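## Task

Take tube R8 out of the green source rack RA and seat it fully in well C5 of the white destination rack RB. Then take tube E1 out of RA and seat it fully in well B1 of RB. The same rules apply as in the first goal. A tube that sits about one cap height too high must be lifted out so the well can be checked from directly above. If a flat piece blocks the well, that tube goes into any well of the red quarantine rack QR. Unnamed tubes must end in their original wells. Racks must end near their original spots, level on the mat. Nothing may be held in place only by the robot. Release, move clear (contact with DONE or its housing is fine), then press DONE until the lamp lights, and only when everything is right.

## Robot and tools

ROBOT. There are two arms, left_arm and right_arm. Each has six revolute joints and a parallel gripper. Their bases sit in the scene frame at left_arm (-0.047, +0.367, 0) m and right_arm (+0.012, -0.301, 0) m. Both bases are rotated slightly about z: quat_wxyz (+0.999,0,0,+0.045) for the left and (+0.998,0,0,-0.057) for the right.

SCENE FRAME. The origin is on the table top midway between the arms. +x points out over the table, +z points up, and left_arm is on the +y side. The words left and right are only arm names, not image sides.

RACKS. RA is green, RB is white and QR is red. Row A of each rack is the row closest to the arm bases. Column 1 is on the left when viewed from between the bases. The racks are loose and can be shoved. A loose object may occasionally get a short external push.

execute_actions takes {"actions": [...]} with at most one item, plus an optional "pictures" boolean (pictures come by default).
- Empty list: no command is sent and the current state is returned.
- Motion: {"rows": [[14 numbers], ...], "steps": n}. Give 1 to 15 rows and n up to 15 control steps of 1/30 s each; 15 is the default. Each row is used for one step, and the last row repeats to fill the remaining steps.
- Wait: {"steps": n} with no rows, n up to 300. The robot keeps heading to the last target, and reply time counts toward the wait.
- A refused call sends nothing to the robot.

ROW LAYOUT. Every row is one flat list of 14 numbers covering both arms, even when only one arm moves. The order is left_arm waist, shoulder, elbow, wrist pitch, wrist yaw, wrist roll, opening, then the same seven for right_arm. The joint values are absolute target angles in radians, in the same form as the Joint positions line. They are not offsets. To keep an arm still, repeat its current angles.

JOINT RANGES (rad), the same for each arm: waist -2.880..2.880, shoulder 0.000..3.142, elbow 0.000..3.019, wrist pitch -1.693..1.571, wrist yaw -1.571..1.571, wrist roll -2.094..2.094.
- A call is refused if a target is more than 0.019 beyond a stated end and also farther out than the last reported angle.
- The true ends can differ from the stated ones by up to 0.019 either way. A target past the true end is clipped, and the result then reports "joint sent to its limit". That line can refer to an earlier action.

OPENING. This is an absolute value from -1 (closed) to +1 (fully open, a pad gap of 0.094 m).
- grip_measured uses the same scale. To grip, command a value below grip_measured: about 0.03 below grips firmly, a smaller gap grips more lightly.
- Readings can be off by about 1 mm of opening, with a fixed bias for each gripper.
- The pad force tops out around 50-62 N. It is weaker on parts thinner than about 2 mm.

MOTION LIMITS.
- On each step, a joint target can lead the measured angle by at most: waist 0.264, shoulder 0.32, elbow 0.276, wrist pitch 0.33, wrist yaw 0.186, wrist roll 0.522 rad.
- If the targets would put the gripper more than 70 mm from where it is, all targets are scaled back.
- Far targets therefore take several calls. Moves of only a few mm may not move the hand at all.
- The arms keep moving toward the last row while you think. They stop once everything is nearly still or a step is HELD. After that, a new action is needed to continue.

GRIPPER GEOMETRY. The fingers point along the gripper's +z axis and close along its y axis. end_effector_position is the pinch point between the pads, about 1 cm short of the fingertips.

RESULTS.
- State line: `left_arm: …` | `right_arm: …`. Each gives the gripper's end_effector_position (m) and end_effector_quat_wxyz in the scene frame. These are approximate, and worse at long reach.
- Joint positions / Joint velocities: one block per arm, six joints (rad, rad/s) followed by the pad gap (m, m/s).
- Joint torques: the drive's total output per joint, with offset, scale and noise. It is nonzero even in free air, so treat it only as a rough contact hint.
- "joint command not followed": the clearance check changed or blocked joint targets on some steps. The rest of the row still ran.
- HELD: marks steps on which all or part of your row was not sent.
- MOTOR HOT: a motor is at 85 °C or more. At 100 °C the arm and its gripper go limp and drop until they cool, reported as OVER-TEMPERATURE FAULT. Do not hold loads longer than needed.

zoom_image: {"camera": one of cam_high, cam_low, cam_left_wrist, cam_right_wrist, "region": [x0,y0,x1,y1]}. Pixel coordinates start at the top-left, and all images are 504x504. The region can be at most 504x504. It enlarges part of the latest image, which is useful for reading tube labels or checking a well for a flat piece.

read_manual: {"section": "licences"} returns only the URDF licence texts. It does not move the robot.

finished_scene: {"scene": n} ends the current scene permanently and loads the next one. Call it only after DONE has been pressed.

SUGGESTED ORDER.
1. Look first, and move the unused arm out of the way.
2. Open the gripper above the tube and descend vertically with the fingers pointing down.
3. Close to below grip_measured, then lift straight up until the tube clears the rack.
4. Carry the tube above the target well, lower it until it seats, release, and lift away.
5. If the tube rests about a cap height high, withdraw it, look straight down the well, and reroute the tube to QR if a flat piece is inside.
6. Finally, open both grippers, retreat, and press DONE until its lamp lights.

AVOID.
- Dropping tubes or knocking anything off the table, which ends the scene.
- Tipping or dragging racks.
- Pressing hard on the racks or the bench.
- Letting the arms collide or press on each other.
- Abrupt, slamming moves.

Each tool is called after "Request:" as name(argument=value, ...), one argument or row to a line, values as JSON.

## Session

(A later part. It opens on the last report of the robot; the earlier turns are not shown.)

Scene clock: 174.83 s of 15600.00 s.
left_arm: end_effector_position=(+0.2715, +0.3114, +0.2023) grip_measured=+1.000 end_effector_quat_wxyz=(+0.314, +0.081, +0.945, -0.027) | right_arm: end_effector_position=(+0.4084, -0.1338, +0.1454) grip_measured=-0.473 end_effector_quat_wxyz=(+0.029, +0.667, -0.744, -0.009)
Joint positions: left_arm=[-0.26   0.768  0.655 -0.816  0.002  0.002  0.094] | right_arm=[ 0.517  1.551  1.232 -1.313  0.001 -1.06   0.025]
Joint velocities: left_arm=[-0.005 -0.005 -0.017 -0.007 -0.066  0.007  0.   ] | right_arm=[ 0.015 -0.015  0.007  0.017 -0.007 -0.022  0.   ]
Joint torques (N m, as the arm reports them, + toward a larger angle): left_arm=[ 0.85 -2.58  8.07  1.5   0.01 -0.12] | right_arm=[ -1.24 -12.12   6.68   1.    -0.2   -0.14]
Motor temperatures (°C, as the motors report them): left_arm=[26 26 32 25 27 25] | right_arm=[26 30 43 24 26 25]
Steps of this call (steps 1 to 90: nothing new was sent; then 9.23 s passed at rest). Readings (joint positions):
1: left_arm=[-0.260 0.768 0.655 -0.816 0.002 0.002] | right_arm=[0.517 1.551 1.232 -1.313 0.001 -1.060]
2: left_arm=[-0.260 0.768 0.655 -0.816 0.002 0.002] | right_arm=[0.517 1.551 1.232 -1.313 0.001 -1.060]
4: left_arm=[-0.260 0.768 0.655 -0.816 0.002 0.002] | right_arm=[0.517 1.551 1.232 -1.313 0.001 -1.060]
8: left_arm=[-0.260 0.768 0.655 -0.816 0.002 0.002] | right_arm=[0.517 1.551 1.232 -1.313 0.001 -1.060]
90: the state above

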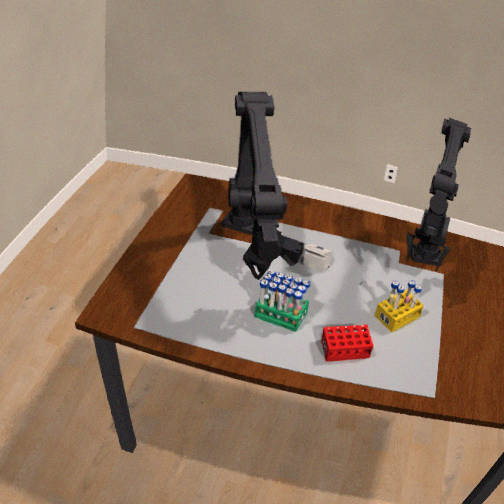

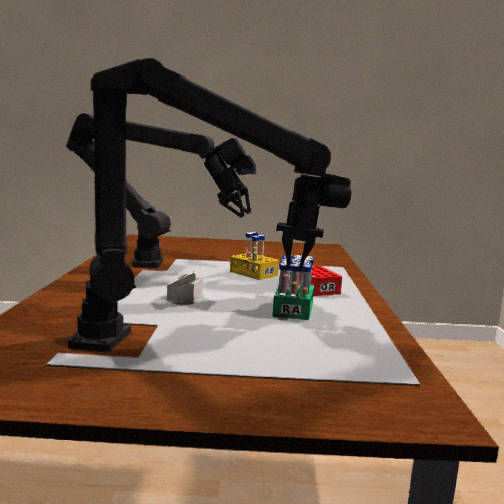

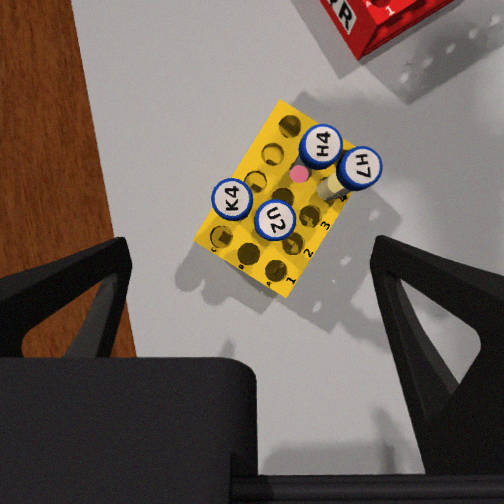

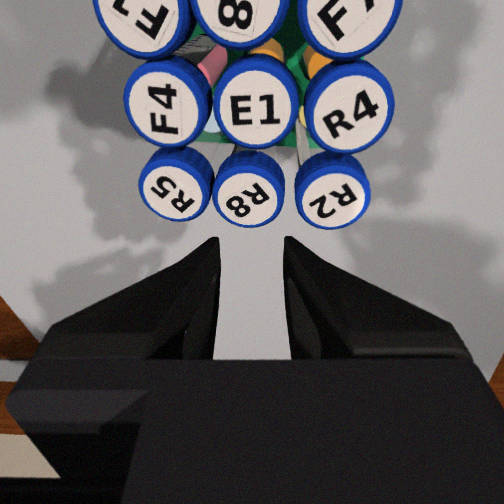

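Request:
execute_actions(
  actions=[
    {"rows":[[-0.249,0.776,0.641,-0.826,0,-0.012,1,0.527,1.559,1.2295,-1.297,0,-1.060,-0.475],[-0.249,0.778,0.647,-0.824,0,-0.012,1,0.527,1.559,1.2295,-1.297,0,-1.060,-0.475],[-0.248,0.780,0.656,-0.821,0,-0.012,1,0.527,1.559,1.2295,-1.297,0,-1.060,-0.475],[-0.247,0.783,0.669,-0.816,0,-0.012,1,0.527,1.559,1.2295,-1.297,0,-1.059,-0.475],[-0.245,0.788,0.685,-0.811,0,-0.012,1,0.528,1.559,1.2295,-1.296,0,-1.059,-0.475],[-0.243,0.793,0.704,-0.804,0,-0.012,1,0.528,1.559,1.2295,-1.296,0,-1.059,-0.475],[-0.241,0.799,0.727,-0.796,0,-0.012,1,0.528,1.559,1.2295,-1.296,0,-1.058,-0.475],[-0.238,0.806,0.752,-0.787,0,-0.012,1,0.5285,1.559,1.2295,-1.295,0,-1.058,-0.475],[-0.235,0.813,0.781,-0.777,0,-0.012,1,0.529,1.559,1.2295,-1.295,0,-1.057,-0.475],[-0.232,0.822,0.812,-0.766,0,-0.012,1,0.529,1.559,1.2295,-1.2945,0,-1.057,-0.475],[-0.229,0.831,0.845,-0.754,0,-0.012,1,0.530,1.559,1.2295,-1.294,0,-1.056,-0.475],[-0.225,0.840,0.881,-0.741,0,-0.012,1,0.530,1.559,1.2295,-1.2935,0,-1.055,-0.475],[-0.221,0.851,0.920,-0.727,0,-0.012,1,0.531,1.559,1.2295,-1.293,0,-1.055,-0.475],[-0.217,0.862,0.960,-0.713,0,-0.012,1,0.531,1.559,1.2295,-1.292,0,-1.054,-0.475],[-0.213,0.873,1.003,-0.698,0,-0.012,1,0.532,1.559,1.2295,-1.292,0,-1.053,-0.475]],"steps":15},
  ],
  pictures=false,
)

Request:
execute_actions(
  actions=[
    {"rows":[[-0.209,0.885,1.048,-0.682,0,-0.012,1,0.5325,1.559,1.2295,-1.291,0,-1.052,-0.475],[-0.204,0.897,1.094,-0.665,0,-0.012,1,0.533,1.559,1.2295,-1.290,0,-1.051,-0.475],[-0.199,0.910,1.142,-0.648,0,-0.012,1,0.534,1.559,1.2295,-1.290,0,-1.050,-0.475],[-0.194,0.924,1.192,-0.631,0,-0.012,1,0.534,1.559,1.2295,-1.289,0,-1.050,-0.475],[-0.189,0.937,1.243,-0.613,0,-0.012,1,0.535,1.559,1.2295,-1.288,0,-1.049,-0.475],[-0.184,0.951,1.296,-0.594,0,-0.012,1,0.536,1.559,1.2295,-1.287,0,-1.048,-0.475],[-0.178,0.966,1.349,-0.575,0,-0.012,1,0.5365,1.559,1.2295,-1.287,0,-1.047,-0.475],[-0.173,0.980,1.404,-0.556,0,-0.012,1,0.537,1.559,1.2295,-1.286,0,-1.046,-0.475],[-0.167,0.995,1.460,-0.536,0,-0.012,1,0.538,1.559,1.2295,-1.285,0,-1.045,-0.475],[-0.162,1.010,1.516,-0.516,0,-0.012,1,0.539,1.559,1.2295,-1.284,0,-1.043,-0.475],[-0.156,1.026,1.573,-0.496,0,-0.012,1,0.5395,1.559,1.2295,-1.283,0,-1.042,-0.475],[-0.150,1.041,1.630,-0.475,0,-0.012,1,0.540,1.559,1.2295,-1.2825,0,-1.041,-0.475],[-0.144,1.057,1.688,-0.455,0,-0.012,1,0.541,1.559,1.2295,-1.282,0,-1.040,-0.475],[-0.139,1.072,1.746,-0.434,0,-0.012,1,0.542,1.559,1.2295,-1.281,0,-1.039,-0.475],[-0.133,1.088,1.805,-0.414,0,-0.012,1,0.5425,1.559,1.2295,-1.280,0,-1.038,-0.475]],"steps":15},
  ],
  pictures=false,
)

Request:
execute_actions(
  actions=[
    {"rows":[[-0.127,1.103,1.863,-0.393,0,-0.012,1,0.543,1.559,1.2295,-1.279,0,-1.037,-0.475],[-0.121,1.119,1.921,-0.372,0,-0.012,1,0.544,1.559,1.2295,-1.278,0,-1.036,-0.475],[-0.115,1.134,1.979,-0.352,0,-0.012,1,0.545,1.559,1.2295,-1.2775,0,-1.035,-0.475],[-0.110,1.150,2.036,-0.331,0,-0.012,1,0.5455,1.559,1.2295,-1.277,0,-1.034,-0.475],[-0.104,1.165,2.093,-0.311,0,-0.012,1,0.546,1.559,1.2295,-1.276,0,-1.033,-0.475],[-0.098,1.180,2.149,-0.291,0,-0.012,1,0.547,1.559,1.2295,-1.275,0,-1.031,-0.475],[-0.093,1.195,2.205,-0.271,0,-0.012,1,0.548,1.559,1.2295,-1.274,0,-1.030,-0.475],[-0.087,1.210,2.260,-0.252,0,-0.012,1,0.5485,1.559,1.2295,-1.273,0,-1.029,-0.475],[-0.082,1.224,2.313,-0.233,0,-0.012,1,0.549,1.559,1.2295,-1.273,0,-1.028,-0.475],[-0.077,1.238,2.366,-0.214,0,-0.012,1,0.550,1.559,1.2295,-1.272,0,-1.027,-0.475],[-0.071,1.252,2.417,-0.196,0,-0.012,1,0.551,1.559,1.2295,-1.271,0,-1.026,-0.475],[-0.066,1.265,2.467,-0.179,0,-0.012,1,0.551,1.559,1.2295,-1.270,0,-1.026,-0.475],[-0.062,1.278,2.515,-0.162,0,-0.012,1,0.552,1.559,1.2295,-1.270,0,-1.025,-0.475],[-0.057,1.290,2.561,-0.145,0,-0.012,1,0.5525,1.559,1.2295,-1.269,0,-1.024,-0.475],[-0.052,1.302,2.606,-0.129,0,-0.012,1,0.553,1.559,1.2295,-1.268,0,-1.023,-0.475]],"steps":15},
  ],
  pictures=false,
)

Request:
execute_actions(
  actions=[
    {"rows":[[-0.048,1.314,2.649,-0.114,0,-0.012,1,0.554,1.559,1.2295,-1.268,0,-1.022,-0.475],[-0.044,1.325,2.689,-0.100,0,-0.012,1,0.554,1.559,1.2295,-1.267,0,-1.021,-0.475],[-0.040,1.335,2.728,-0.086,0,-0.012,1,0.555,1.559,1.2295,-1.2665,0,-1.021,-0.475],[-0.037,1.345,2.764,-0.073,0,-0.012,1,0.555,1.559,1.2295,-1.266,0,-1.020,-0.475],[-0.033,1.354,2.797,-0.061,0,-0.012,1,0.556,1.559,1.2295,-1.2655,0,-1.019,-0.475],[-0.030,1.362,2.828,-0.050,0,-0.012,1,0.556,1.559,1.2295,-1.265,0,-1.019,-0.475],[-0.027,1.370,2.857,-0.040,0,-0.012,1,0.5565,1.559,1.2295,-1.265,0,-1.018,-0.475],[-0.025,1.376,2.882,-0.031,0,-0.012,1,0.557,1.559,1.2295,-1.264,0,-1.018,-0.475],[-0.023,1.383,2.905,-0.023,0,-0.012,1,0.557,1.559,1.2295,-1.264,0,-1.017,-0.475],[-0.021,1.388,2.924,-0.016,0,-0.012,1,0.557,1.559,1.2295,-1.264,0,-1.017,-0.475],[-0.019,1.392,2.940,-0.011,0,-0.012,1,0.558,1.559,1.2295,-1.263,0,-1.017,-0.475],[-0.018,1.395,2.953,-0.006,0,-0.012,1,0.558,1.559,1.2295,-1.263,0,-1.016,-0.475],[-0.017,1.398,2.962,-0.003,0,-0.012,1,0.558,1.559,1.2295,-1.263,0,-1.016,-0.475],[-0.016,1.3995,2.968,-0.001,0,-0.012,1,0.558,1.559,1.2295,-1.263,0,-1.016,-0.475],[-0.016,1.40,2.97,0,0,-0.012,1,0.558,1.559,1.2295,-1.263,0,-1.016,-0.475]],"steps":15},
  ],
)

Scene clock: 231.73 s of 15600.00 s.
left_arm: end_effector_position=(+0.3171, +0.3102, +0.2589) grip_measured=+1.000 end_effector_quat_wxyz=(+0.367, +0.072, +0.927, -0.028) | right_arm: end_effector_position=(+0.4090, -0.1329, +0.1454) grip_measured=-0.473 end_effector_quat_wxyz=(+0.027, +0.668, -0.744, -0.008)
Joint positions: left_arm=[-0.242  0.837  0.788 -0.768  0.002  0.002  0.094] | right_arm=[ 0.518  1.551  1.232 -1.309  0.001 -1.06   0.025]
Joint velocities: left_arm=[ 0.044  0.181  0.706  0.266 -0.081  0.066  0.   ] | right_arm=[ 0.015 -0.015 -0.002  0.012  0.007 -0.081 -0.001]
Joint torques (N m, as the arm reports them, + toward a larger angle): left_arm=[ 1.04 -4.06 13.83  2.98  0.02 -0.04] | right_arm=[ -0.79 -12.24   6.7    0.88  -0.2   -0.07]
Motor temperatures (°C, as the motors report them): left_arm=[26 25 33 25 27 25] | right_arm=[26 30 43 24 26 25]
Steps of this call (steps 1 to 90: nothing new was sent; then 53.40 s passed at rest; steps 91 to 105: all 15 steps of this action). Readings (joint positions):
91: left_arm=[-0.260 0.768 0.655 -0.816 0.002 0.002] | right_arm=[0.517 1.551 1.232 -1.313 0.001 -1.060]
92: left_arm=[-0.260 0.768 0.655 -0.816 0.002 0.002] | right_arm=[0.517 1.551 1.232 -1.313 0.001 -1.060]
94: left_arm=[-0.260 0.769 0.655 -0.816 0.002 0.002] | right_arm=[0.517 1.551 1.232 -1.313 0.001 -1.060]
98: left_arm=[-0.257 0.781 0.659 -0.814 0.002 0.002] | right_arm=[0.517 1.551 1.232 -1.313 0.001 -1.060]
105: the state above

Scene clock: 232.23 s of 15600.00 s.
left_arm: end_effector_position=(+0.4290, +0.3208, +0.4824) grip_measured=+1.000 end_effector_quat_wxyz=(+0.578, +0.040, +0.814, -0.027) | right_arm: end_effector_position=(+0.4097, -0.1276, +0.1452) grip_measured=-0.473 end_effector_quat_wxyz=(+0.022, +0.670, -0.742, -0.007)
Joint positions: left_arm=[-0.185  0.994  1.201 -0.543  0.002  0.002  0.094] | right_arm=[ 0.529  1.551  1.232 -1.298  0.001 -1.055  0.025]
Joint velocities: left_arm=[ 0.19   0.454  0.842  0.579 -0.007  0.007  0.   ] | right_arm=[ 0.024  0.015  0.007  0.012  0.007 -0.007  0.   ]
Joint torques (N m, as the arm reports them, + toward a larger angle): left_arm=[ 0.89 -6.05 13.68  3.35  0.03 -0.02] | right_arm=[ -1.53 -12.19   6.72   1.01  -0.2    0.02]
Motor temperatures (°C, as the motors report them): left_arm=[26 25 34 25 27 25] | right_arm=[26 30 43 24 26 25]
Steps of this call (steps 1 to 15: all 15 steps of this action). Readings (joint positions):
1: left_arm=[-0.241 0.843 0.812 -0.759 0.002 0.002] | right_arm=[0.518 1.551 1.232 -1.308 0.001 -1.060]
2: left_arm=[-0.239 0.850 0.838 -0.749 0.002 0.002] | right_arm=[0.519 1.551 1.232 -1.308 0.001 -1.060]
4: left_arm=[-0.235 0.862 0.890 -0.728 0.002 0.002] | right_arm=[0.521 1.551 1.232 -1.306 0.001 -1.060]
8: left_arm=[-0.222 0.899 0.999 -0.671 0.002 0.002] | right_arm=[0.523 1.551 1.232 -1.303 0.001 -1.060]
15: the state above

Scene clock: 232.73 s of 15600.00 s.
left_arm: end_effector_position=(+0.4972, +0.3635, +0.7292) grip_measured=+1.000 end_effector_quat_wxyz=(+0.778, +0.003, +0.628, -0.001) | right_arm: end_effector_position=(+0.4104, -0.1220, +0.1451) grip_measured=-0.473 end_effector_quat_wxyz=(+0.016, +0.669, -0.743, -0.004)
Joint positions: left_arm=[-0.095  1.233  1.686 -0.241  0.002  0.002  0.094] | right_arm=[ 0.54   1.551  1.232 -1.286  0.001 -1.04   0.025]
Joint velocities: left_arm=[ 0.171  0.425  1.009  0.535  0.022 -0.022  0.   ] | right_arm=[ 0.015  0.005  0.002  0.032 -0.066  0.022 -0.   ]
Joint torques (N m, as the arm reports them, + toward a larger angle): left_arm=[ 1.16 -8.96 12.92  3.36  0.02 -0.05] | right_arm=[ -1.55 -12.09   6.72   1.14  -0.2   -0.01]
Motor temperatures (°C, as the motors report them): left_arm=[26 25 34 25 27 25] | right_arm=[26 30 43 24 26 25]
Steps of this call (steps 1 to 15: all 15 steps of this action). Readings (joint positions):
1: left_arm=[-0.179 1.010 1.231 -0.523 0.002 0.002] | right_arm=[0.529 1.551 1.232 -1.297 0.001 -1.054]
2: left_arm=[-0.173 1.025 1.262 -0.503 0.002 0.002] | right_arm=[0.530 1.551 1.232 -1.296 0.001 -1.053]
4: left_arm=[-0.161 1.058 1.323 -0.462 0.002 0.002] | right_arm=[0.532 1.551 1.232 -1.294 0.001 -1.052]
8: left_arm=[-0.136 1.123 1.450 -0.379 0.002 0.002] | right_arm=[0.535 1.551 1.232 -1.291 0.001 -1.047]
15: the state above

Scene clock: 233.23 s of 15600.00 s.
left_arm: end_effector_position=(+0.4020, +0.3871, +0.9686) grip_measured=+1.000 end_effector_quat_wxyz=(+0.921, -0.008, +0.388, +0.022) | right_arm: end_effector_position=(+0.4104, -0.1192, +0.1451) grip_measured=-0.474 end_effector_quat_wxyz=(+0.014, +0.667, -0.745, -0.004)
Joint positions: left_arm=[-0.043  1.376  2.206 -0.056  0.002  0.002  0.094] | right_arm=[ 0.545  1.551  1.232 -1.281  0.001 -1.031  0.025]
Joint velocities: left_arm=[ 0.015  0.103  0.965  0.154 -0.081 -0.081  0.   ] | right_arm=[-0.015 -0.024 -0.007  0.007  0.081  0.095  0.   ]
Joint torques (N m, as the arm reports them, + toward a larger angle): left_arm=[ 1.22 -8.37  9.87  2.5   0.02 -0.03] | right_arm=[ -0.77 -12.1    6.73   1.21  -0.21   0.03]
Motor temperatures (°C, as the motors report them): left_arm=[26 25 34 25 27 25] | right_arm=[26 30 43 24 26 25]
Steps of this call (steps 1 to 15: all 15 steps of this action). Readings (joint positions):
1: left_arm=[-0.090 1.247 1.721 -0.222 0.002 0.002] | right_arm=[0.541 1.551 1.232 -1.285 0.001 -1.039]
2: left_arm=[-0.084 1.261 1.756 -0.205 0.002 0.002] | right_arm=[0.541 1.551 1.232 -1.285 0.001 -1.038]
4: left_arm=[-0.075 1.287 1.826 -0.172 0.002 0.002] | right_arm=[0.542 1.551 1.232 -1.284 0.001 -1.037]
8: left_arm=[-0.059 1.330 1.967 -0.117 0.002 0.002] | right_arm=[0.544 1.551 1.232 -1.283 0.001 -1.034]
15: the state above

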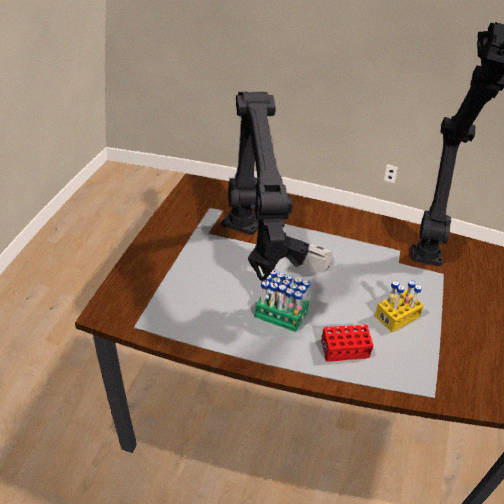

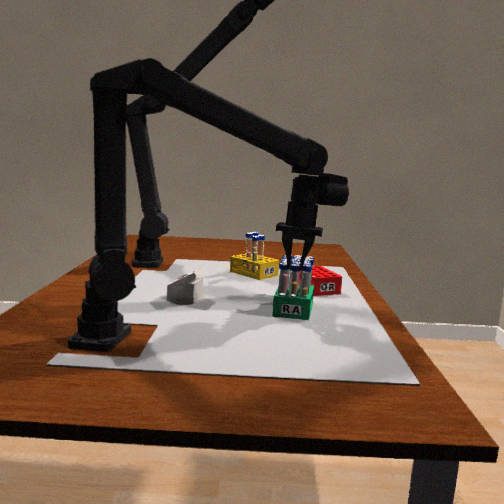

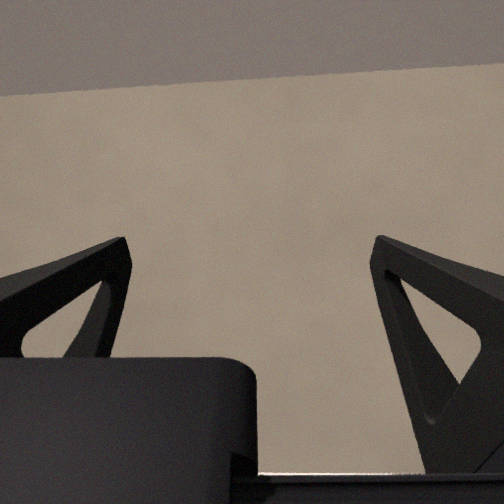

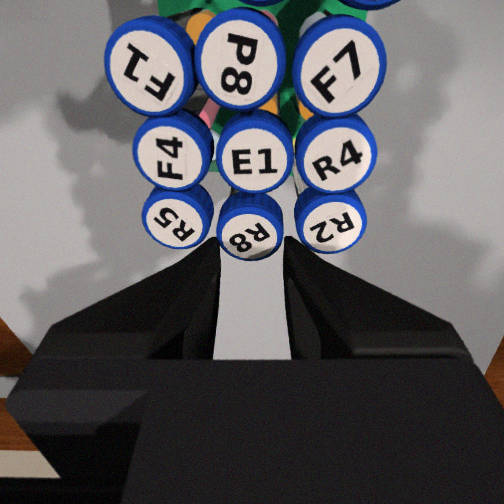

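Request:
zoom_image(
  camera="cam_right_wrist",
  region=[130, 100, 380, 300],
)

Request:
zoom_image(
  camera="cam_low",
  region=[260, 220, 340, 325],
)

Region (130, 100, 380, 300) of cam_right_wrist's 504x504 image, scaled by 2.016, with more detail than that image has; it fills the top 403 rows of this view, and the rest is white.

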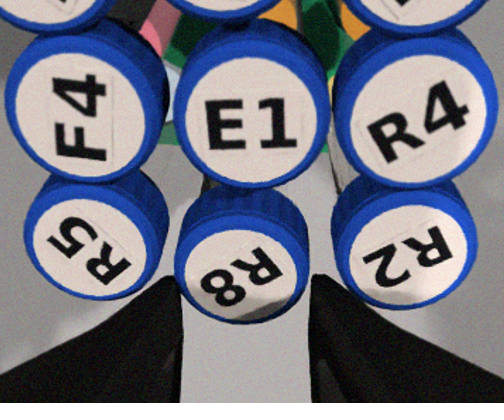

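Region (260, 220, 340, 325) of cam_low's 504x504 image, scaled by 4.800, with more detail than that image has; it fills the left 384 columns of this view, and the rest is white.

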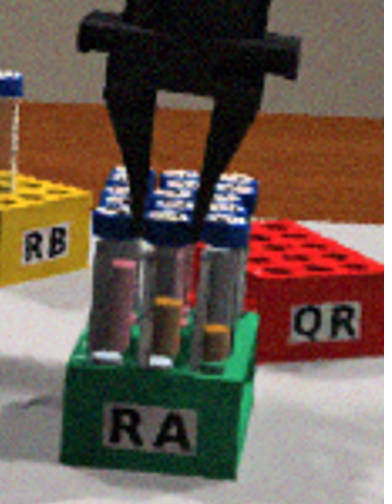

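Request:
execute_actions(
  actions=[
    {"rows":[[-0.016,1.40,2.97,0,0,-0.012,1,0.558,1.555,1.2295,-1.263,0,-1.016,-0.475],[-0.016,1.40,2.97,0,0,-0.012,1,0.558,1.551,1.2295,-1.263,0,-1.016,-0.475],[-0.016,1.40,2.97,0,0,-0.012,1,0.558,1.547,1.2295,-1.263,0,-1.016,-0.475],[-0.016,1.40,2.97,0,0,-0.012,1,0.558,1.544,1.2295,-1.263,0,-1.016,-0.475],[-0.016,1.40,2.97,0,0,-0.012,1,0.558,1.541,1.2295,-1.263,0,-1.016,-0.475],[-0.016,1.40,2.97,0,0,-0.012,1,0.558,1.539,1.2295,-1.263,0,-1.016,-0.475],[-0.016,1.40,2.97,0,0,-0.012,1,0.558,1.537,1.2295,-1.263,0,-1.016,-0.475],[-0.016,1.40,2.97,0,0,-0.012,1,0.558,1.536,1.2295,-1.263,0,-1.016,-0.475],[-0.016,1.40,2.97,0,0,-0.012,1,0.558,1.535,1.2295,-1.263,0,-1.016,-0.475],[-0.016,1.40,2.97,0,0,-0.012,1,0.558,1.534,1.2295,-1.263,0,-1.016,-0.475]],"steps":15},
  ],
  pictures=false,
)

Scene clock: 242.63 s of 15600.00 s.
left_arm: end_effector_position=(-0.0176, +0.3676, +1.1431) grip_measured=+1.000 end_effector_quat_wxyz=(+0.999, +0.001, +0.003, +0.032) | right_arm: end_effector_position=(+0.4104, -0.1192, +0.1451) grip_measured=-0.474 end_effector_quat_wxyz=(+0.014, +0.667, -0.745, -0.004)
Joint positions: left_arm=[-0.029  1.403  2.968 -0.001  0.002  0.002  0.094] | right_arm=[ 0.545  1.551  1.232 -1.281  0.001 -1.029  0.025]
Joint velocities: left_arm=[-0.015 -0.005 -0.012 -0.007 -0.022 -0.037  0.   ] | right_arm=[-0.005  0.005  0.007 -0.002  0.037  0.081 -0.   ]
Joint torques (N m, as the arm reports them, + toward a larger angle): left_arm=[ 1.24 -1.15 -0.09  0.   -0.01 -0.14] | right_arm=[ -1.14 -14.45   6.74   1.21  -0.2    0.  ]
Motor temperatures (°C, as the motors report them): left_arm=[26 25 32 25 27 25] | right_arm=[26 30 43 24 26 25]
Steps of this call (steps 1 to 75: the robot went on to your last target; steps 76 to 140: nothing new was sent; then 4.23 s passed at rest; steps 141 to 155: all 15 steps of this action). Readings (joint positions):
141: left_arm=[-0.029 1.403 2.968 -0.001 0.002 0.002] | right_arm=[0.545 1.551 1.232 -1.281 0.001 -1.029]
142: left_arm=[-0.029 1.403 2.968 -0.001 0.002 0.002] | right_arm=[0.545 1.551 1.232 -1.281 0.001 -1.029]
144: left_arm=[-0.029 1.403 2.968 -0.001 0.002 0.002] | right_arm=[0.545 1.551 1.232 -1.281 0.001 -1.029]
148: left_arm=[-0.029 1.403 2.968 -0.001 0.002 0.002] | right_arm=[0.545 1.551 1.232 -1.281 0.001 -1.029]
155: the state above

Request:
execute_actions(
  actions=[
    {"rows":[[-0.016,1.40,2.97,0,0,-0.012,1,0.558,1.532,1.2295,-1.263,0,-1.016,-0.475],[-0.016,1.40,2.97,0,0,-0.012,1,0.558,1.530,1.2295,-1.263,0,-1.016,-0.475],[-0.016,1.40,2.97,0,0,-0.012,1,0.558,1.529,1.2295,-1.263,0,-1.016,-0.475],[-0.016,1.40,2.97,0,0,-0.012,1,0.558,1.528,1.2295,-1.263,0,-1.016,-0.475],[-0.016,1.40,2.97,0,0,-0.012,1,0.558,1.527,1.2295,-1.263,0,-1.016,-0.475],[-0.016,1.40,2.97,0,0,-0.012,1,0.558,1.526,1.2295,-1.263,0,-1.016,-0.475],[-0.016,1.40,2.97,0,0,-0.012,1,0.558,1.525,1.2295,-1.263,0,-1.016,-0.475],[-0.016,1.40,2.97,0,0,-0.012,1,0.558,1.524,1.2295,-1.263,0,-1.016,-0.475],[-0.016,1.40,2.97,0,0,-0.012,1,0.558,1.523,1.2295,-1.263,0,-1.016,-0.475],[-0.016,1.40,2.97,0,0,-0.012,1,0.558,1.522,1.2295,-1.263,0,-1.016,-0.475]],"steps":15},
  ],
  pictures=false,
)

Scene clock: 247.83 s of 15600.00 s.
left_arm: end_effector_position=(-0.0176, +0.3676, +1.1431) grip_measured=+1.000 end_effector_quat_wxyz=(+0.999, +0.001, +0.003, +0.032) | right_arm: end_effector_position=(+0.4102, -0.1191, +0.1492) grip_measured=-0.474 end_effector_quat_wxyz=(+0.009, +0.667, -0.745, -0.002)
Joint positions: left_arm=[-0.029  1.403  2.968 -0.001  0.002  0.002  0.094] | right_arm=[ 0.546  1.541  1.232 -1.281  0.001 -1.029  0.025]
Joint velocities: left_arm=[-0.005 -0.015  0.002 -0.027  0.007 -0.081  0.   ] | right_arm=[-0.015 -0.015 -0.002  0.017  0.037  0.022  0.   ]
Joint torques (N m, as the arm reports them, + toward a larger angle): left_arm=[ 1.15 -1.07 -0.09 -0.04  0.   -0.1 ] | right_arm=[ -1.14 -14.5    6.79   1.24  -0.2   -0.01]
Motor temperatures (°C, as the motors report them): left_arm=[26 25 31 25 27 25] | right_arm=[26 30 43 24 26 25]
Steps of this call (steps 1 to 15: the robot went on to your last target; steps 16 to 90: nothing new was sent; then 1.70 s passed at rest; steps 91 to 105: all 15 steps of this action). Readings (joint positions):
91: left_arm=[-0.029 1.403 2.968 -0.001 0.002 0.002] | right_arm=[0.545 1.551 1.232 -1.281 0.001 -1.029]
92: left_arm=[-0.029 1.403 2.968 -0.001 0.002 0.002] | right_arm=[0.545 1.551 1.232 -1.281 0.001 -1.029]
94: left_arm=[-0.029 1.403 2.968 -0.001 0.002 0.002] | right_arm=[0.545 1.550 1.232 -1.281 0.001 -1.029]
98: left_arm=[-0.029 1.403 2.968 -0.001 0.002 0.002] | right_arm=[0.545 1.547 1.232 -1.281 0.001 -1.029]
105: the state above

Request:
execute_actions(
  actions=[
    {"rows":[[-0.016,1.40,2.97,0,0,-0.012,1,0.5585,1.530,1.2295,-1.2625,0,-1.0155,-0.475],[-0.016,1.40,2.97,0,0,-0.012,1,0.559,1.530,1.2295,-1.262,0,-1.015,-0.475],[-0.016,1.40,2.97,0,0,-0.012,1,0.5597,1.530,1.2295,-1.2613,0,-1.0143,-0.475],[-0.016,1.40,2.97,0,0,-0.012,1,0.5604,1.530,1.2295,-1.2605,0,-1.0136,-0.475],[-0.016,1.40,2.97,0,0,-0.012,1,0.5611,1.530,1.2295,-1.2598,0,-1.0129,-0.475],[-0.016,1.40,2.97,0,0,-0.012,1,0.5618,1.530,1.2295,-1.259,0,-1.0122,-0.475],[-0.016,1.40,2.97,0,0,-0.012,1,0.5625,1.530,1.2295,-1.2583,0,-1.0115,-0.475],[-0.016,1.40,2.97,0,0,-0.012,1,0.5632,1.530,1.2295,-1.2575,0,-1.0108,-0.475],[-0.016,1.40,2.97,0,0,-0.012,1,0.5639,1.530,1.2295,-1.2568,0,-1.0101,-0.475],[-0.016,1.40,2.97,0,0,-0.012,1,0.5646,1.530,1.2295,-1.256,0,-1.0094,-0.475],[-0.016,1.40,2.97,0,0,-0.012,1,0.5653,1.530,1.2295,-1.2553,0,-1.0087,-0.475],[-0.016,1.40,2.97,0,0,-0.012,1,0.566,1.530,1.2295,-1.2545,0,-1.008,-0.475],[-0.016,1.40,2.97,0,0,-0.012,1,0.5667,1.530,1.2295,-1.2538,0,-1.0073,-0.475],[-0.016,1.40,2.97,0,0,-0.012,1,0.5674,1.530,1.2295,-1.253,0,-1.0066,-0.475],[-0.016,1.40,2.97,0,0,-0.012,1,0.5681,1.530,1.2295,-1.2523,0,-1.0059,-0.475]],"steps":15},
  ],
  pictures=false,
)

Request:
execute_actions(
  actions=[
    {"rows":[[-0.016,1.40,2.97,0,0,-0.012,1,0.5688,1.530,1.2295,-1.2515,0,-1.0052,-0.475],[-0.016,1.40,2.97,0,0,-0.012,1,0.5696,1.530,1.2295,-1.2507,0,-1.0044,-0.475],[-0.016,1.40,2.97,0,0,-0.012,1,0.5704,1.530,1.2295,-1.2499,0,-1.0036,-0.475],[-0.016,1.40,2.97,0,0,-0.012,1,0.5712,1.530,1.2295,-1.249,0,-1.0028,-0.475],[-0.016,1.40,2.97,0,0,-0.012,1,0.572,1.530,1.2295,-1.2482,0,-1.002,-0.475],[-0.016,1.40,2.97,0,0,-0.012,1,0.5728,1.530,1.2295,-1.2473,0,-1.0012,-0.475],[-0.016,1.40,2.97,0,0,-0.012,1,0.5736,1.530,1.2295,-1.2465,0,-1.0004,-0.475],[-0.016,1.40,2.97,0,0,-0.012,1,0.5744,1.530,1.2295,-1.2456,0,-0.9996,-0.475],[-0.016,1.40,2.97,0,0,-0.012,1,0.5752,1.530,1.2295,-1.2448,0,-0.9988,-0.475],[-0.016,1.40,2.97,0,0,-0.012,1,0.576,1.530,1.2295,-1.2439,0,-0.998,-0.475],[-0.016,1.40,2.97,0,0,-0.012,1,0.5768,1.530,1.2295,-1.243,0,-0.997,-0.475],[-0.016,1.40,2.97,0,0,-0.012,1,0.5776,1.530,1.2295,-1.242,0,-0.996,-0.475],[-0.016,1.40,2.97,0,0,-0.012,1,0.5785,1.530,1.2295,-1.241,0,-0.995,-0.475]],"steps":15},
  ],
)

Scene clock: 258.57 s of 15600.00 s.
left_arm: end_effector_position=(-0.0176, +0.3676, +1.1431) grip_measured=+1.000 end_effector_quat_wxyz=(+0.999, +0.001, +0.003, +0.032) | right_arm: end_effector_position=(+0.4107, -0.1147, +0.1493) grip_measured=-0.474 end_effector_quat_wxyz=(+0.005, +0.668, -0.744, -0.001)
Joint positions: left_arm=[-0.029  1.403  2.968 -0.001  0.002  0.002  0.094] | right_arm=[ 0.555  1.541  1.232 -1.272  0.001 -1.022  0.025]
Joint velocities: left_arm=[ 0.015 -0.005 -0.007 -0.012 -0.022 -0.022  0.   ] | right_arm=[ 0.024 -0.015  0.007  0.032  0.022 -0.007  0.   ]
Joint torques (N m, as the arm reports them, + toward a larger angle): left_arm=[ 1.23 -0.92 -0.15 -0.04  0.03 -0.11] | right_arm=[ -1.07 -13.84   6.81   1.38  -0.21   0.01]
Motor temperatures (°C, as the motors report them): left_arm=[26 25 30 25 27 25] | right_arm=[26 30 43 24 26 25]
Steps of this call (steps 1 to 15: the robot went on to your last target; steps 16 to 90: nothing new was sent; then 7.23 s passed at rest; steps 91 to 105: all 15 steps of this action). Readings (joint positions):
91: left_arm=[-0.029 1.403 2.968 -0.001 0.002 0.002] | right_arm=[0.546 1.541 1.232 -1.281 0.001 -1.029]
92: left_arm=[-0.029 1.403 2.968 -0.001 0.002 0.002] | right_arm=[0.546 1.541 1.232 -1.281 0.001 -1.029]
94: left_arm=[-0.029 1.403 2.968 -0.001 0.002 0.002] | right_arm=[0.546 1.541 1.232 -1.279 0.001 -1.028]
98: left_arm=[-0.029 1.403 2.968 -0.001 0.002 0.002] | right_arm=[0.549 1.541 1.232 -1.276 0.001 -1.026]
105: the state above

Scene clock: 259.07 s of 15600.00 s.
left_arm: end_effector_position=(-0.0176, +0.3676, +1.1431) grip_measured=+1.000 end_effector_quat_wxyz=(+0.999, +0.001, +0.003, +0.032) | right_arm: end_effector_position=(+0.4112, -0.1086, +0.1493) grip_measured=-0.474 end_effector_quat_wxyz=(-0.001, +0.668, -0.744, +0.001)
Joint positions: left_arm=[-0.029  1.403  2.968 -0.001  0.002  0.002  0.094] | right_arm=[ 0.566  1.541  1.232 -1.259  0.001 -1.011  0.025]
Joint velocities: left_arm=[ 0.005 -0.005 -0.007  0.007  0.066 -0.007  0.   ] | right_arm=[ 0.005 -0.015 -0.017 -0.002  0.007 -0.007  0.001]
Joint torques (N m, as the arm reports them, + toward a larger angle): left_arm=[ 0.74 -0.98 -0.1  -0.03 -0.01 -0.13] | right_arm=[ -1.08 -13.93   6.83   1.24  -0.2   -0.02]
Motor temperatures (°C, as the motors report them): left_arm=[26 25 30 25 27 25] | right_arm=[26 30 43 24 26 25]
Steps of this call (steps 1 to 15: all 15 steps of this action). Readings (joint positions):
1: left_arm=[-0.029 1.403 2.968 -0.001 0.002 0.002] | right_arm=[0.555 1.541 1.232 -1.271 0.001 -1.021]
2: left_arm=[-0.029 1.403 2.968 -0.001 0.002 0.002] | right_arm=[0.556 1.541 1.232 -1.271 0.001 -1.021]
4: left_arm=[-0.029 1.403 2.968 -0.001 0.002 0.002] | right_arm=[0.558 1.541 1.232 -1.269 0.001 -1.019]
8: left_arm=[-0.029 1.403 2.968 -0.001 0.002 0.002] | right_arm=[0.561 1.541 1.232 -1.265 0.001 -1.016]
15: the state above

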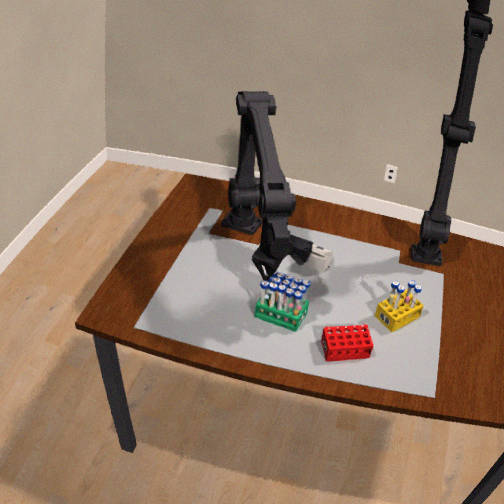

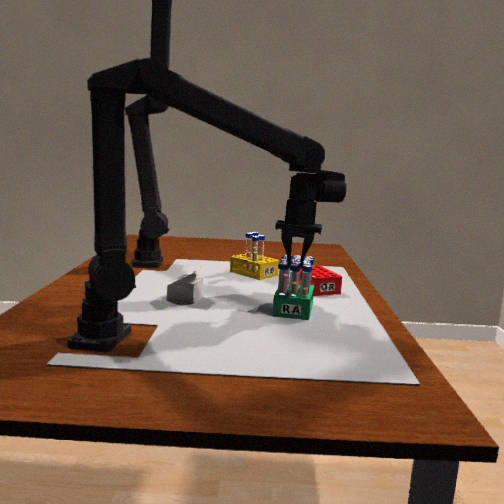

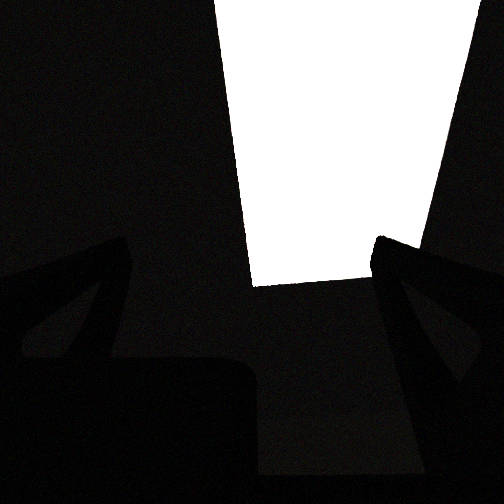

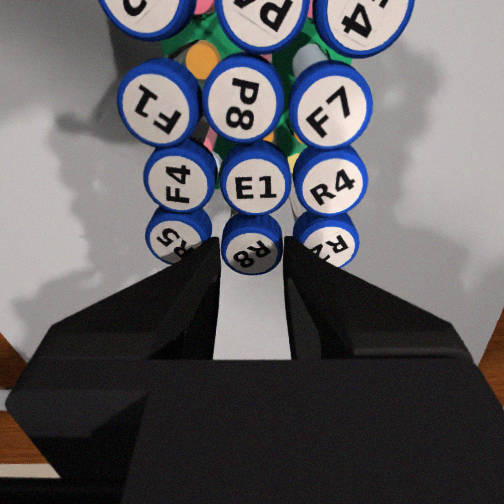

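Request:
execute_actions(
  actions=[
    {"rows":[[-0.016,1.40,2.97,0,0,-0.012,1,0.576,1.536,1.2295,-1.245,0,-0.998,-0.475],[-0.016,1.40,2.97,0,0,-0.012,1,0.576,1.542,1.2295,-1.245,0,-0.998,-0.475],[-0.016,1.40,2.97,0,0,-0.012,1,0.576,1.547,1.2295,-1.245,0,-0.998,-0.475],[-0.016,1.40,2.97,0,0,-0.012,1,0.576,1.550,1.2295,-1.245,0,-0.998,-0.475],[-0.016,1.40,2.97,0,0,-0.012,1,0.576,1.552,1.2295,-1.245,0,-0.998,-0.475],[-0.016,1.40,2.97,0,0,-0.012,1,0.576,1.554,1.2295,-1.245,0,-0.998,-0.475],[-0.016,1.40,2.97,0,0,-0.012,1,0.576,1.5555,1.2295,-1.245,0,-0.998,-0.475],[-0.016,1.40,2.97,0,0,-0.012,1,0.576,1.557,1.2295,-1.245,0,-0.998,-0.475],[-0.016,1.40,2.97,0,0,-0.012,1,0.576,1.5585,1.2295,-1.245,0,-0.998,-0.475],[-0.016,1.40,2.97,0,0,-0.012,1,0.576,1.560,1.2295,-1.245,0,-0.998,-0.475],[-0.016,1.40,2.97,0,0,-0.012,1,0.576,1.5615,1.2295,-1.245,0,-0.998,-0.475],[-0.016,1.40,2.97,0,0,-0.012,1,0.576,1.563,1.2295,-1.245,0,-0.998,-0.475],[-0.016,1.40,2.97,0,0,-0.012,1,0.576,1.564,1.2295,-1.245,0,-0.998,-0.475]],"steps":15},
  ],
  pictures=false,
)

Request:
execute_actions(
  actions=[
    {"steps":8},
  ],
)

Scene clock: 266.17 s of 15600.00 s.
left_arm: end_effector_position=(-0.0176, +0.3676, +1.1431) grip_measured=+1.000 end_effector_quat_wxyz=(+0.999, +0.001, +0.003, +0.032) | right_arm: end_effector_position=(+0.4114, -0.1081, +0.1466) grip_measured=-0.474 end_effector_quat_wxyz=(+0.001, +0.667, -0.745, +0.000)
Joint positions: left_arm=[-0.029  1.403  2.968 -0.001  0.002  0.002  0.094] | right_arm=[ 0.567  1.547  1.232 -1.258  0.001 -1.008  0.025]
Joint velocities: left_arm=[ 0.015  0.015 -0.007 -0.002  0.095  0.022  0.   ] | right_arm=[-0.015  0.034 -0.007  0.002 -0.081  0.007 -0.   ]
Joint torques (N m, as the arm reports them, + toward a larger angle): left_arm=[ 1.16 -1.   -0.1  -0.06  0.   -0.1 ] | right_arm=[ -1.54 -11.91   6.72   1.03  -0.19  -0.03]
Motor temperatures (°C, as the motors report them): left_arm=[26 25 30 25 27 25] | right_arm=[26 30 43 24 26 25]
Steps of this call (steps 1 to 15: the robot went on to your last target; steps 16 to 90: nothing new was sent; then 3.60 s passed at rest; steps 91 to 105: all 15 steps of this action). Readings (joint positions):
91: left_arm=[-0.029 1.403 2.968 -0.001 0.002 0.002] | right_arm=[0.567 1.541 1.232 -1.258 0.001 -1.008]
92: left_arm=[-0.029 1.403 2.968 -0.001 0.002 0.002] | right_arm=[0.567 1.541 1.232 -1.258 0.001 -1.008]
94: left_arm=[-0.029 1.403 2.968 -0.001 0.002 0.002] | right_arm=[0.567 1.541 1.232 -1.258 0.001 -1.008]
98: left_arm=[-0.029 1.403 2.968 -0.001 0.002 0.002] | right_arm=[0.567 1.541 1.232 -1.258 0.001 -1.008]
105: the state above

Scene clock: 266.43 s of 15600.00 s.
left_arm: end_effector_position=(-0.0176, +0.3676, +1.1431) grip_measured=+1.000 end_effector_quat_wxyz=(+0.999, +0.001, +0.003, +0.032) | right_arm: end_effector_position=(+0.4114, -0.1080, +0.1456) grip_measured=-0.474 end_effector_quat_wxyz=(+0.002, +0.667, -0.745, -0.000)
Joint positions: left_arm=[-0.029  1.403  2.968 -0.001  0.002  0.002  0.094] | right_arm=[ 0.567  1.549  1.232 -1.258  0.001 -1.008  0.025]
Joint velocities: left_arm=[-0.005  0.005  0.002 -0.012  0.007 -0.037  0.   ] | right_arm=[-0.015 -0.005 -0.002  0.022 -0.037  0.037 -0.001]
Joint torques (N m, as the arm reports them, + toward a larger angle): left_arm=[ 1.2  -0.56 -0.07  0.01 -0.02 -0.1 ] | right_arm=[ -1.37 -11.93   6.79   1.01  -0.18  -0.03]
Motor temperatures (°C, as the motors report them): left_arm=[26 25 30 25 27 25] | right_arm=[26 30 43 24 26 25]
Steps of this call (steps 1 to 8: the robot went on to your last target). Readings (joint positions):
1: left_arm=[-0.029 1.403 2.968 -0.001 0.002 0.002] | right_arm=[0.567 1.548 1.232 -1.258 0.001 -1.008]
2: left_arm=[-0.029 1.403 2.968 -0.001 0.002 0.002] | right_arm=[0.567 1.549 1.232 -1.258 0.001 -1.008]
4: left_arm=[-0.029 1.403 2.968 -0.001 0.002 0.002] | right_arm=[0.567 1.549 1.232 -1.258 0.001 -1.008]
8: the state above

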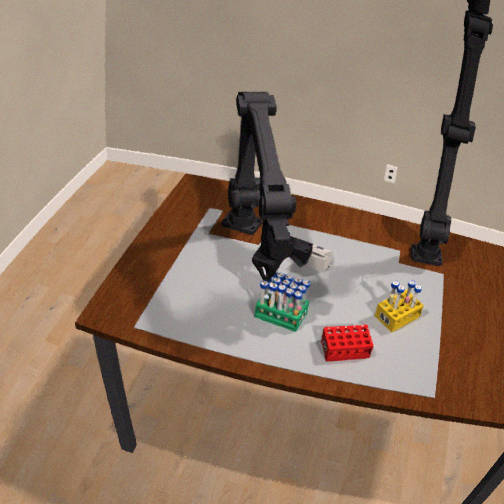

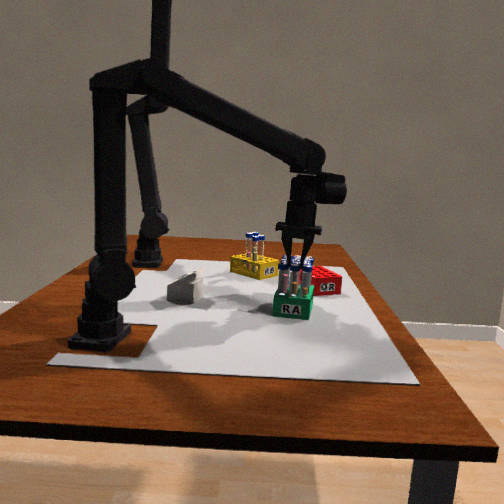

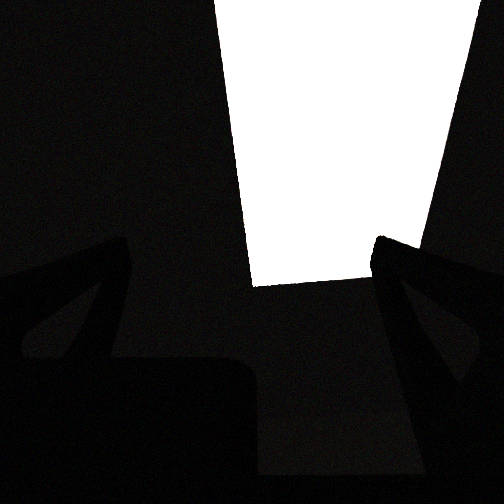

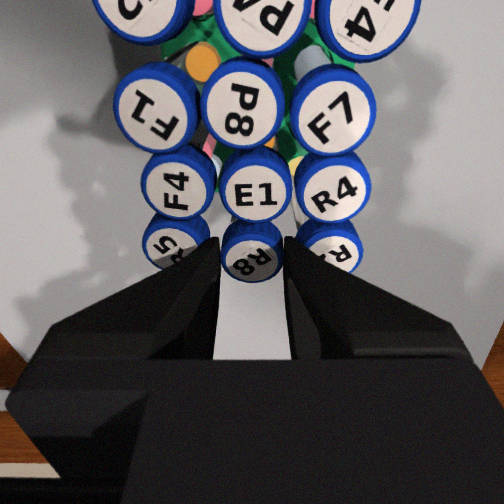

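Request:
execute_actions(
  actions=[
    {"rows":[[-0.016,1.40,2.97,0,0,-0.012,1,0.576,1.565,1.2295,-1.245,0,-0.998,-0.48],[-0.016,1.40,2.97,0,0,-0.012,1,0.576,1.566,1.2295,-1.245,0,-0.998,-0.485],[-0.016,1.40,2.97,0,0,-0.012,1,0.576,1.567,1.2295,-1.245,0,-0.998,-0.49],[-0.016,1.40,2.97,0,0,-0.012,1,0.576,1.568,1.2295,-1.245,0,-0.998,-0.495],[-0.016,1.40,2.97,0,0,-0.012,1,0.576,1.569,1.2295,-1.245,0,-0.998,-0.50],[-0.016,1.40,2.97,0,0,-0.012,1,0.576,1.569,1.2295,-1.245,0,-0.998,-0.50],[-0.016,1.40,2.97,0,0,-0.012,1,0.576,1.569,1.2295,-1.245,0,-0.998,-0.50],[-0.016,1.40,2.97,0,0,-0.012,1,0.576,1.569,1.2295,-1.245,0,-0.998,-0.50],[-0.016,1.40,2.97,0,0,-0.012,1,0.576,1.569,1.2295,-1.245,0,-0.998,-0.50],[-0.016,1.40,2.97,0,0,-0.012,1,0.576,1.569,1.2295,-1.245,0,-0.998,-0.505],[-0.016,1.40,2.97,0,0,-0.012,1,0.576,1.569,1.2295,-1.245,0,-0.998,-0.512],[-0.016,1.40,2.97,0,0,-0.012,1,0.576,1.569,1.2295,-1.245,0,-0.998,-0.519],[-0.016,1.40,2.97,0,0,-0.012,1,0.576,1.569,1.2295,-1.245,0,-0.998,-0.526],[-0.016,1.40,2.97,0,0,-0.012,1,0.576,1.569,1.2295,-1.245,0,-0.998,-0.533],[-0.016,1.40,2.97,0,0,-0.012,1,0.576,1.569,1.2295,-1.245,0,-0.998,-0.54]],"steps":15},
  ],
  pictures=false,
)

Request:
execute_actions(
  actions=[
    {"rows":[[-0.016,1.40,2.97,0,0,-0.012,1,0.576,1.565,1.235,-1.245,0,-0.998,-0.546],[-0.016,1.40,2.97,0,0,-0.012,1,0.576,1.561,1.241,-1.245,0,-0.998,-0.552],[-0.016,1.40,2.97,0,0,-0.012,1,0.576,1.557,1.247,-1.245,0,-0.998,-0.558],[-0.016,1.40,2.97,0,0,-0.012,1,0.576,1.554,1.253,-1.245,0,-0.998,-0.564],[-0.016,1.40,2.97,0,0,-0.012,1,0.576,1.554,1.259,-1.245,0,-0.998,-0.568],[-0.016,1.40,2.97,0,0,-0.012,1,0.576,1.554,1.265,-1.245,0,-0.998,-0.572],[-0.016,1.40,2.97,0,0,-0.012,1,0.576,1.554,1.270,-1.245,0,-0.998,-0.572]],"steps":12},
  ],
  pictures=false,
)

Scene clock: 275.93 s of 15600.00 s.
left_arm: end_effector_position=(-0.0176, +0.3676, +1.1431) grip_measured=+1.000 end_effector_quat_wxyz=(+0.999, +0.001, +0.003, +0.032) | right_arm: end_effector_position=(+0.4114, -0.1080, +0.1450) grip_measured=-0.527 end_effector_quat_wxyz=(+0.003, +0.667, -0.745, -0.000)
Joint positions: left_arm=[-0.029  1.403  2.968 -0.001  0.002  0.002  0.094] | right_arm=[ 0.567  1.551  1.232 -1.258  0.001 -1.008  0.022]
Joint velocities: left_arm=[ 0.005  0.005 -0.002 -0.002 -0.11  -0.007  0.   ] | right_arm=[-0.005  0.005 -0.007 -0.002 -0.022  0.037 -0.005]
Joint torques (N m, as the arm reports them, + toward a larger angle): left_arm=[ 0.8  -1.12 -0.19 -0.08 -0.02 -0.12] | right_arm=[ -1.41 -11.44   6.78   1.02  -0.17  -0.03]
Motor temperatures (°C, as the motors report them): left_arm=[26 25 30 25 27 25] | right_arm=[26 30 43 24 26 25]
Steps of this call (steps 1 to 15: the robot went on to your last target; steps 16 to 90: nothing new was sent; then 6.00 s passed at rest; steps 91 to 105: all 15 steps of this action). Readings (joint positions):
91: left_arm=[-0.029 1.403 2.968 -0.001 0.002 0.002] | right_arm=[0.567 1.549 1.232 -1.258 0.001 -1.008]
92: left_arm=[-0.029 1.403 2.968 -0.001 0.002 0.002] | right_arm=[0.567 1.550 1.232 -1.258 0.001 -1.008]
94: left_arm=[-0.029 1.403 2.968 -0.001 0.002 0.002] | right_arm=[0.567 1.550 1.232 -1.258 0.001 -1.008]
98: left_arm=[-0.029 1.403 2.968 -0.001 0.002 0.002] | right_arm=[0.567 1.551 1.232 -1.258 0.001 -1.008]
105: the state above

Scene clock: 276.33 s of 15600.00 s.
left_arm: end_effector_position=(-0.0176, +0.3676, +1.1431) grip_measured=+1.000 end_effector_quat_wxyz=(+0.999, +0.001, +0.003, +0.032) | right_arm: end_effector_position=(+0.4114, -0.1080, +0.1450) grip_measured=-0.548 end_effector_quat_wxyz=(+0.003, +0.667, -0.745, -0.000)
Joint positions: left_arm=[-0.029  1.403  2.968 -0.001  0.002  0.002  0.094] | right_arm=[ 0.567  1.551  1.232 -1.258  0.001 -1.008  0.021]
Joint velocities: left_arm=[-0.005  0.005  0.002  0.007 -0.037 -0.051  0.   ] | right_arm=[ 0.005 -0.005  0.002  0.012 -0.037  0.007  0.002]
Joint torques (N m, as the arm reports them, + toward a larger angle): left_arm=[ 0.99 -0.93  0.08  0.   -0.04 -0.11] | right_arm=[ -1.39 -12.76   9.61   0.99  -0.18  -0.03]
Motor temperatures (°C, as the motors report them): left_arm=[26 25 30 25 27 25] | right_arm=[26 30 43 24 26 25]
Steps of this call (steps 1 to 12: all 12 steps of this action). Readings (joint positions):
1: left_arm=[-0.029 1.403 2.968 -0.001 0.002 0.002] | right_arm=[0.567 1.551 1.232 -1.258 0.001 -1.008]
2: left_arm=[-0.029 1.403 2.968 -0.001 0.002 0.002] | right_arm=[0.567 1.551 1.232 -1.258 0.001 -1.008]
4: left_arm=[-0.029 1.403 2.968 -0.001 0.002 0.002] | right_arm=[0.567 1.551 1.232 -1.258 0.001 -1.008]
8: left_arm=[-0.029 1.403 2.968 -0.001 0.002 0.002] | right_arm=[0.567 1.551 1.232 -1.258 0.001 -1.008]
12: the state above


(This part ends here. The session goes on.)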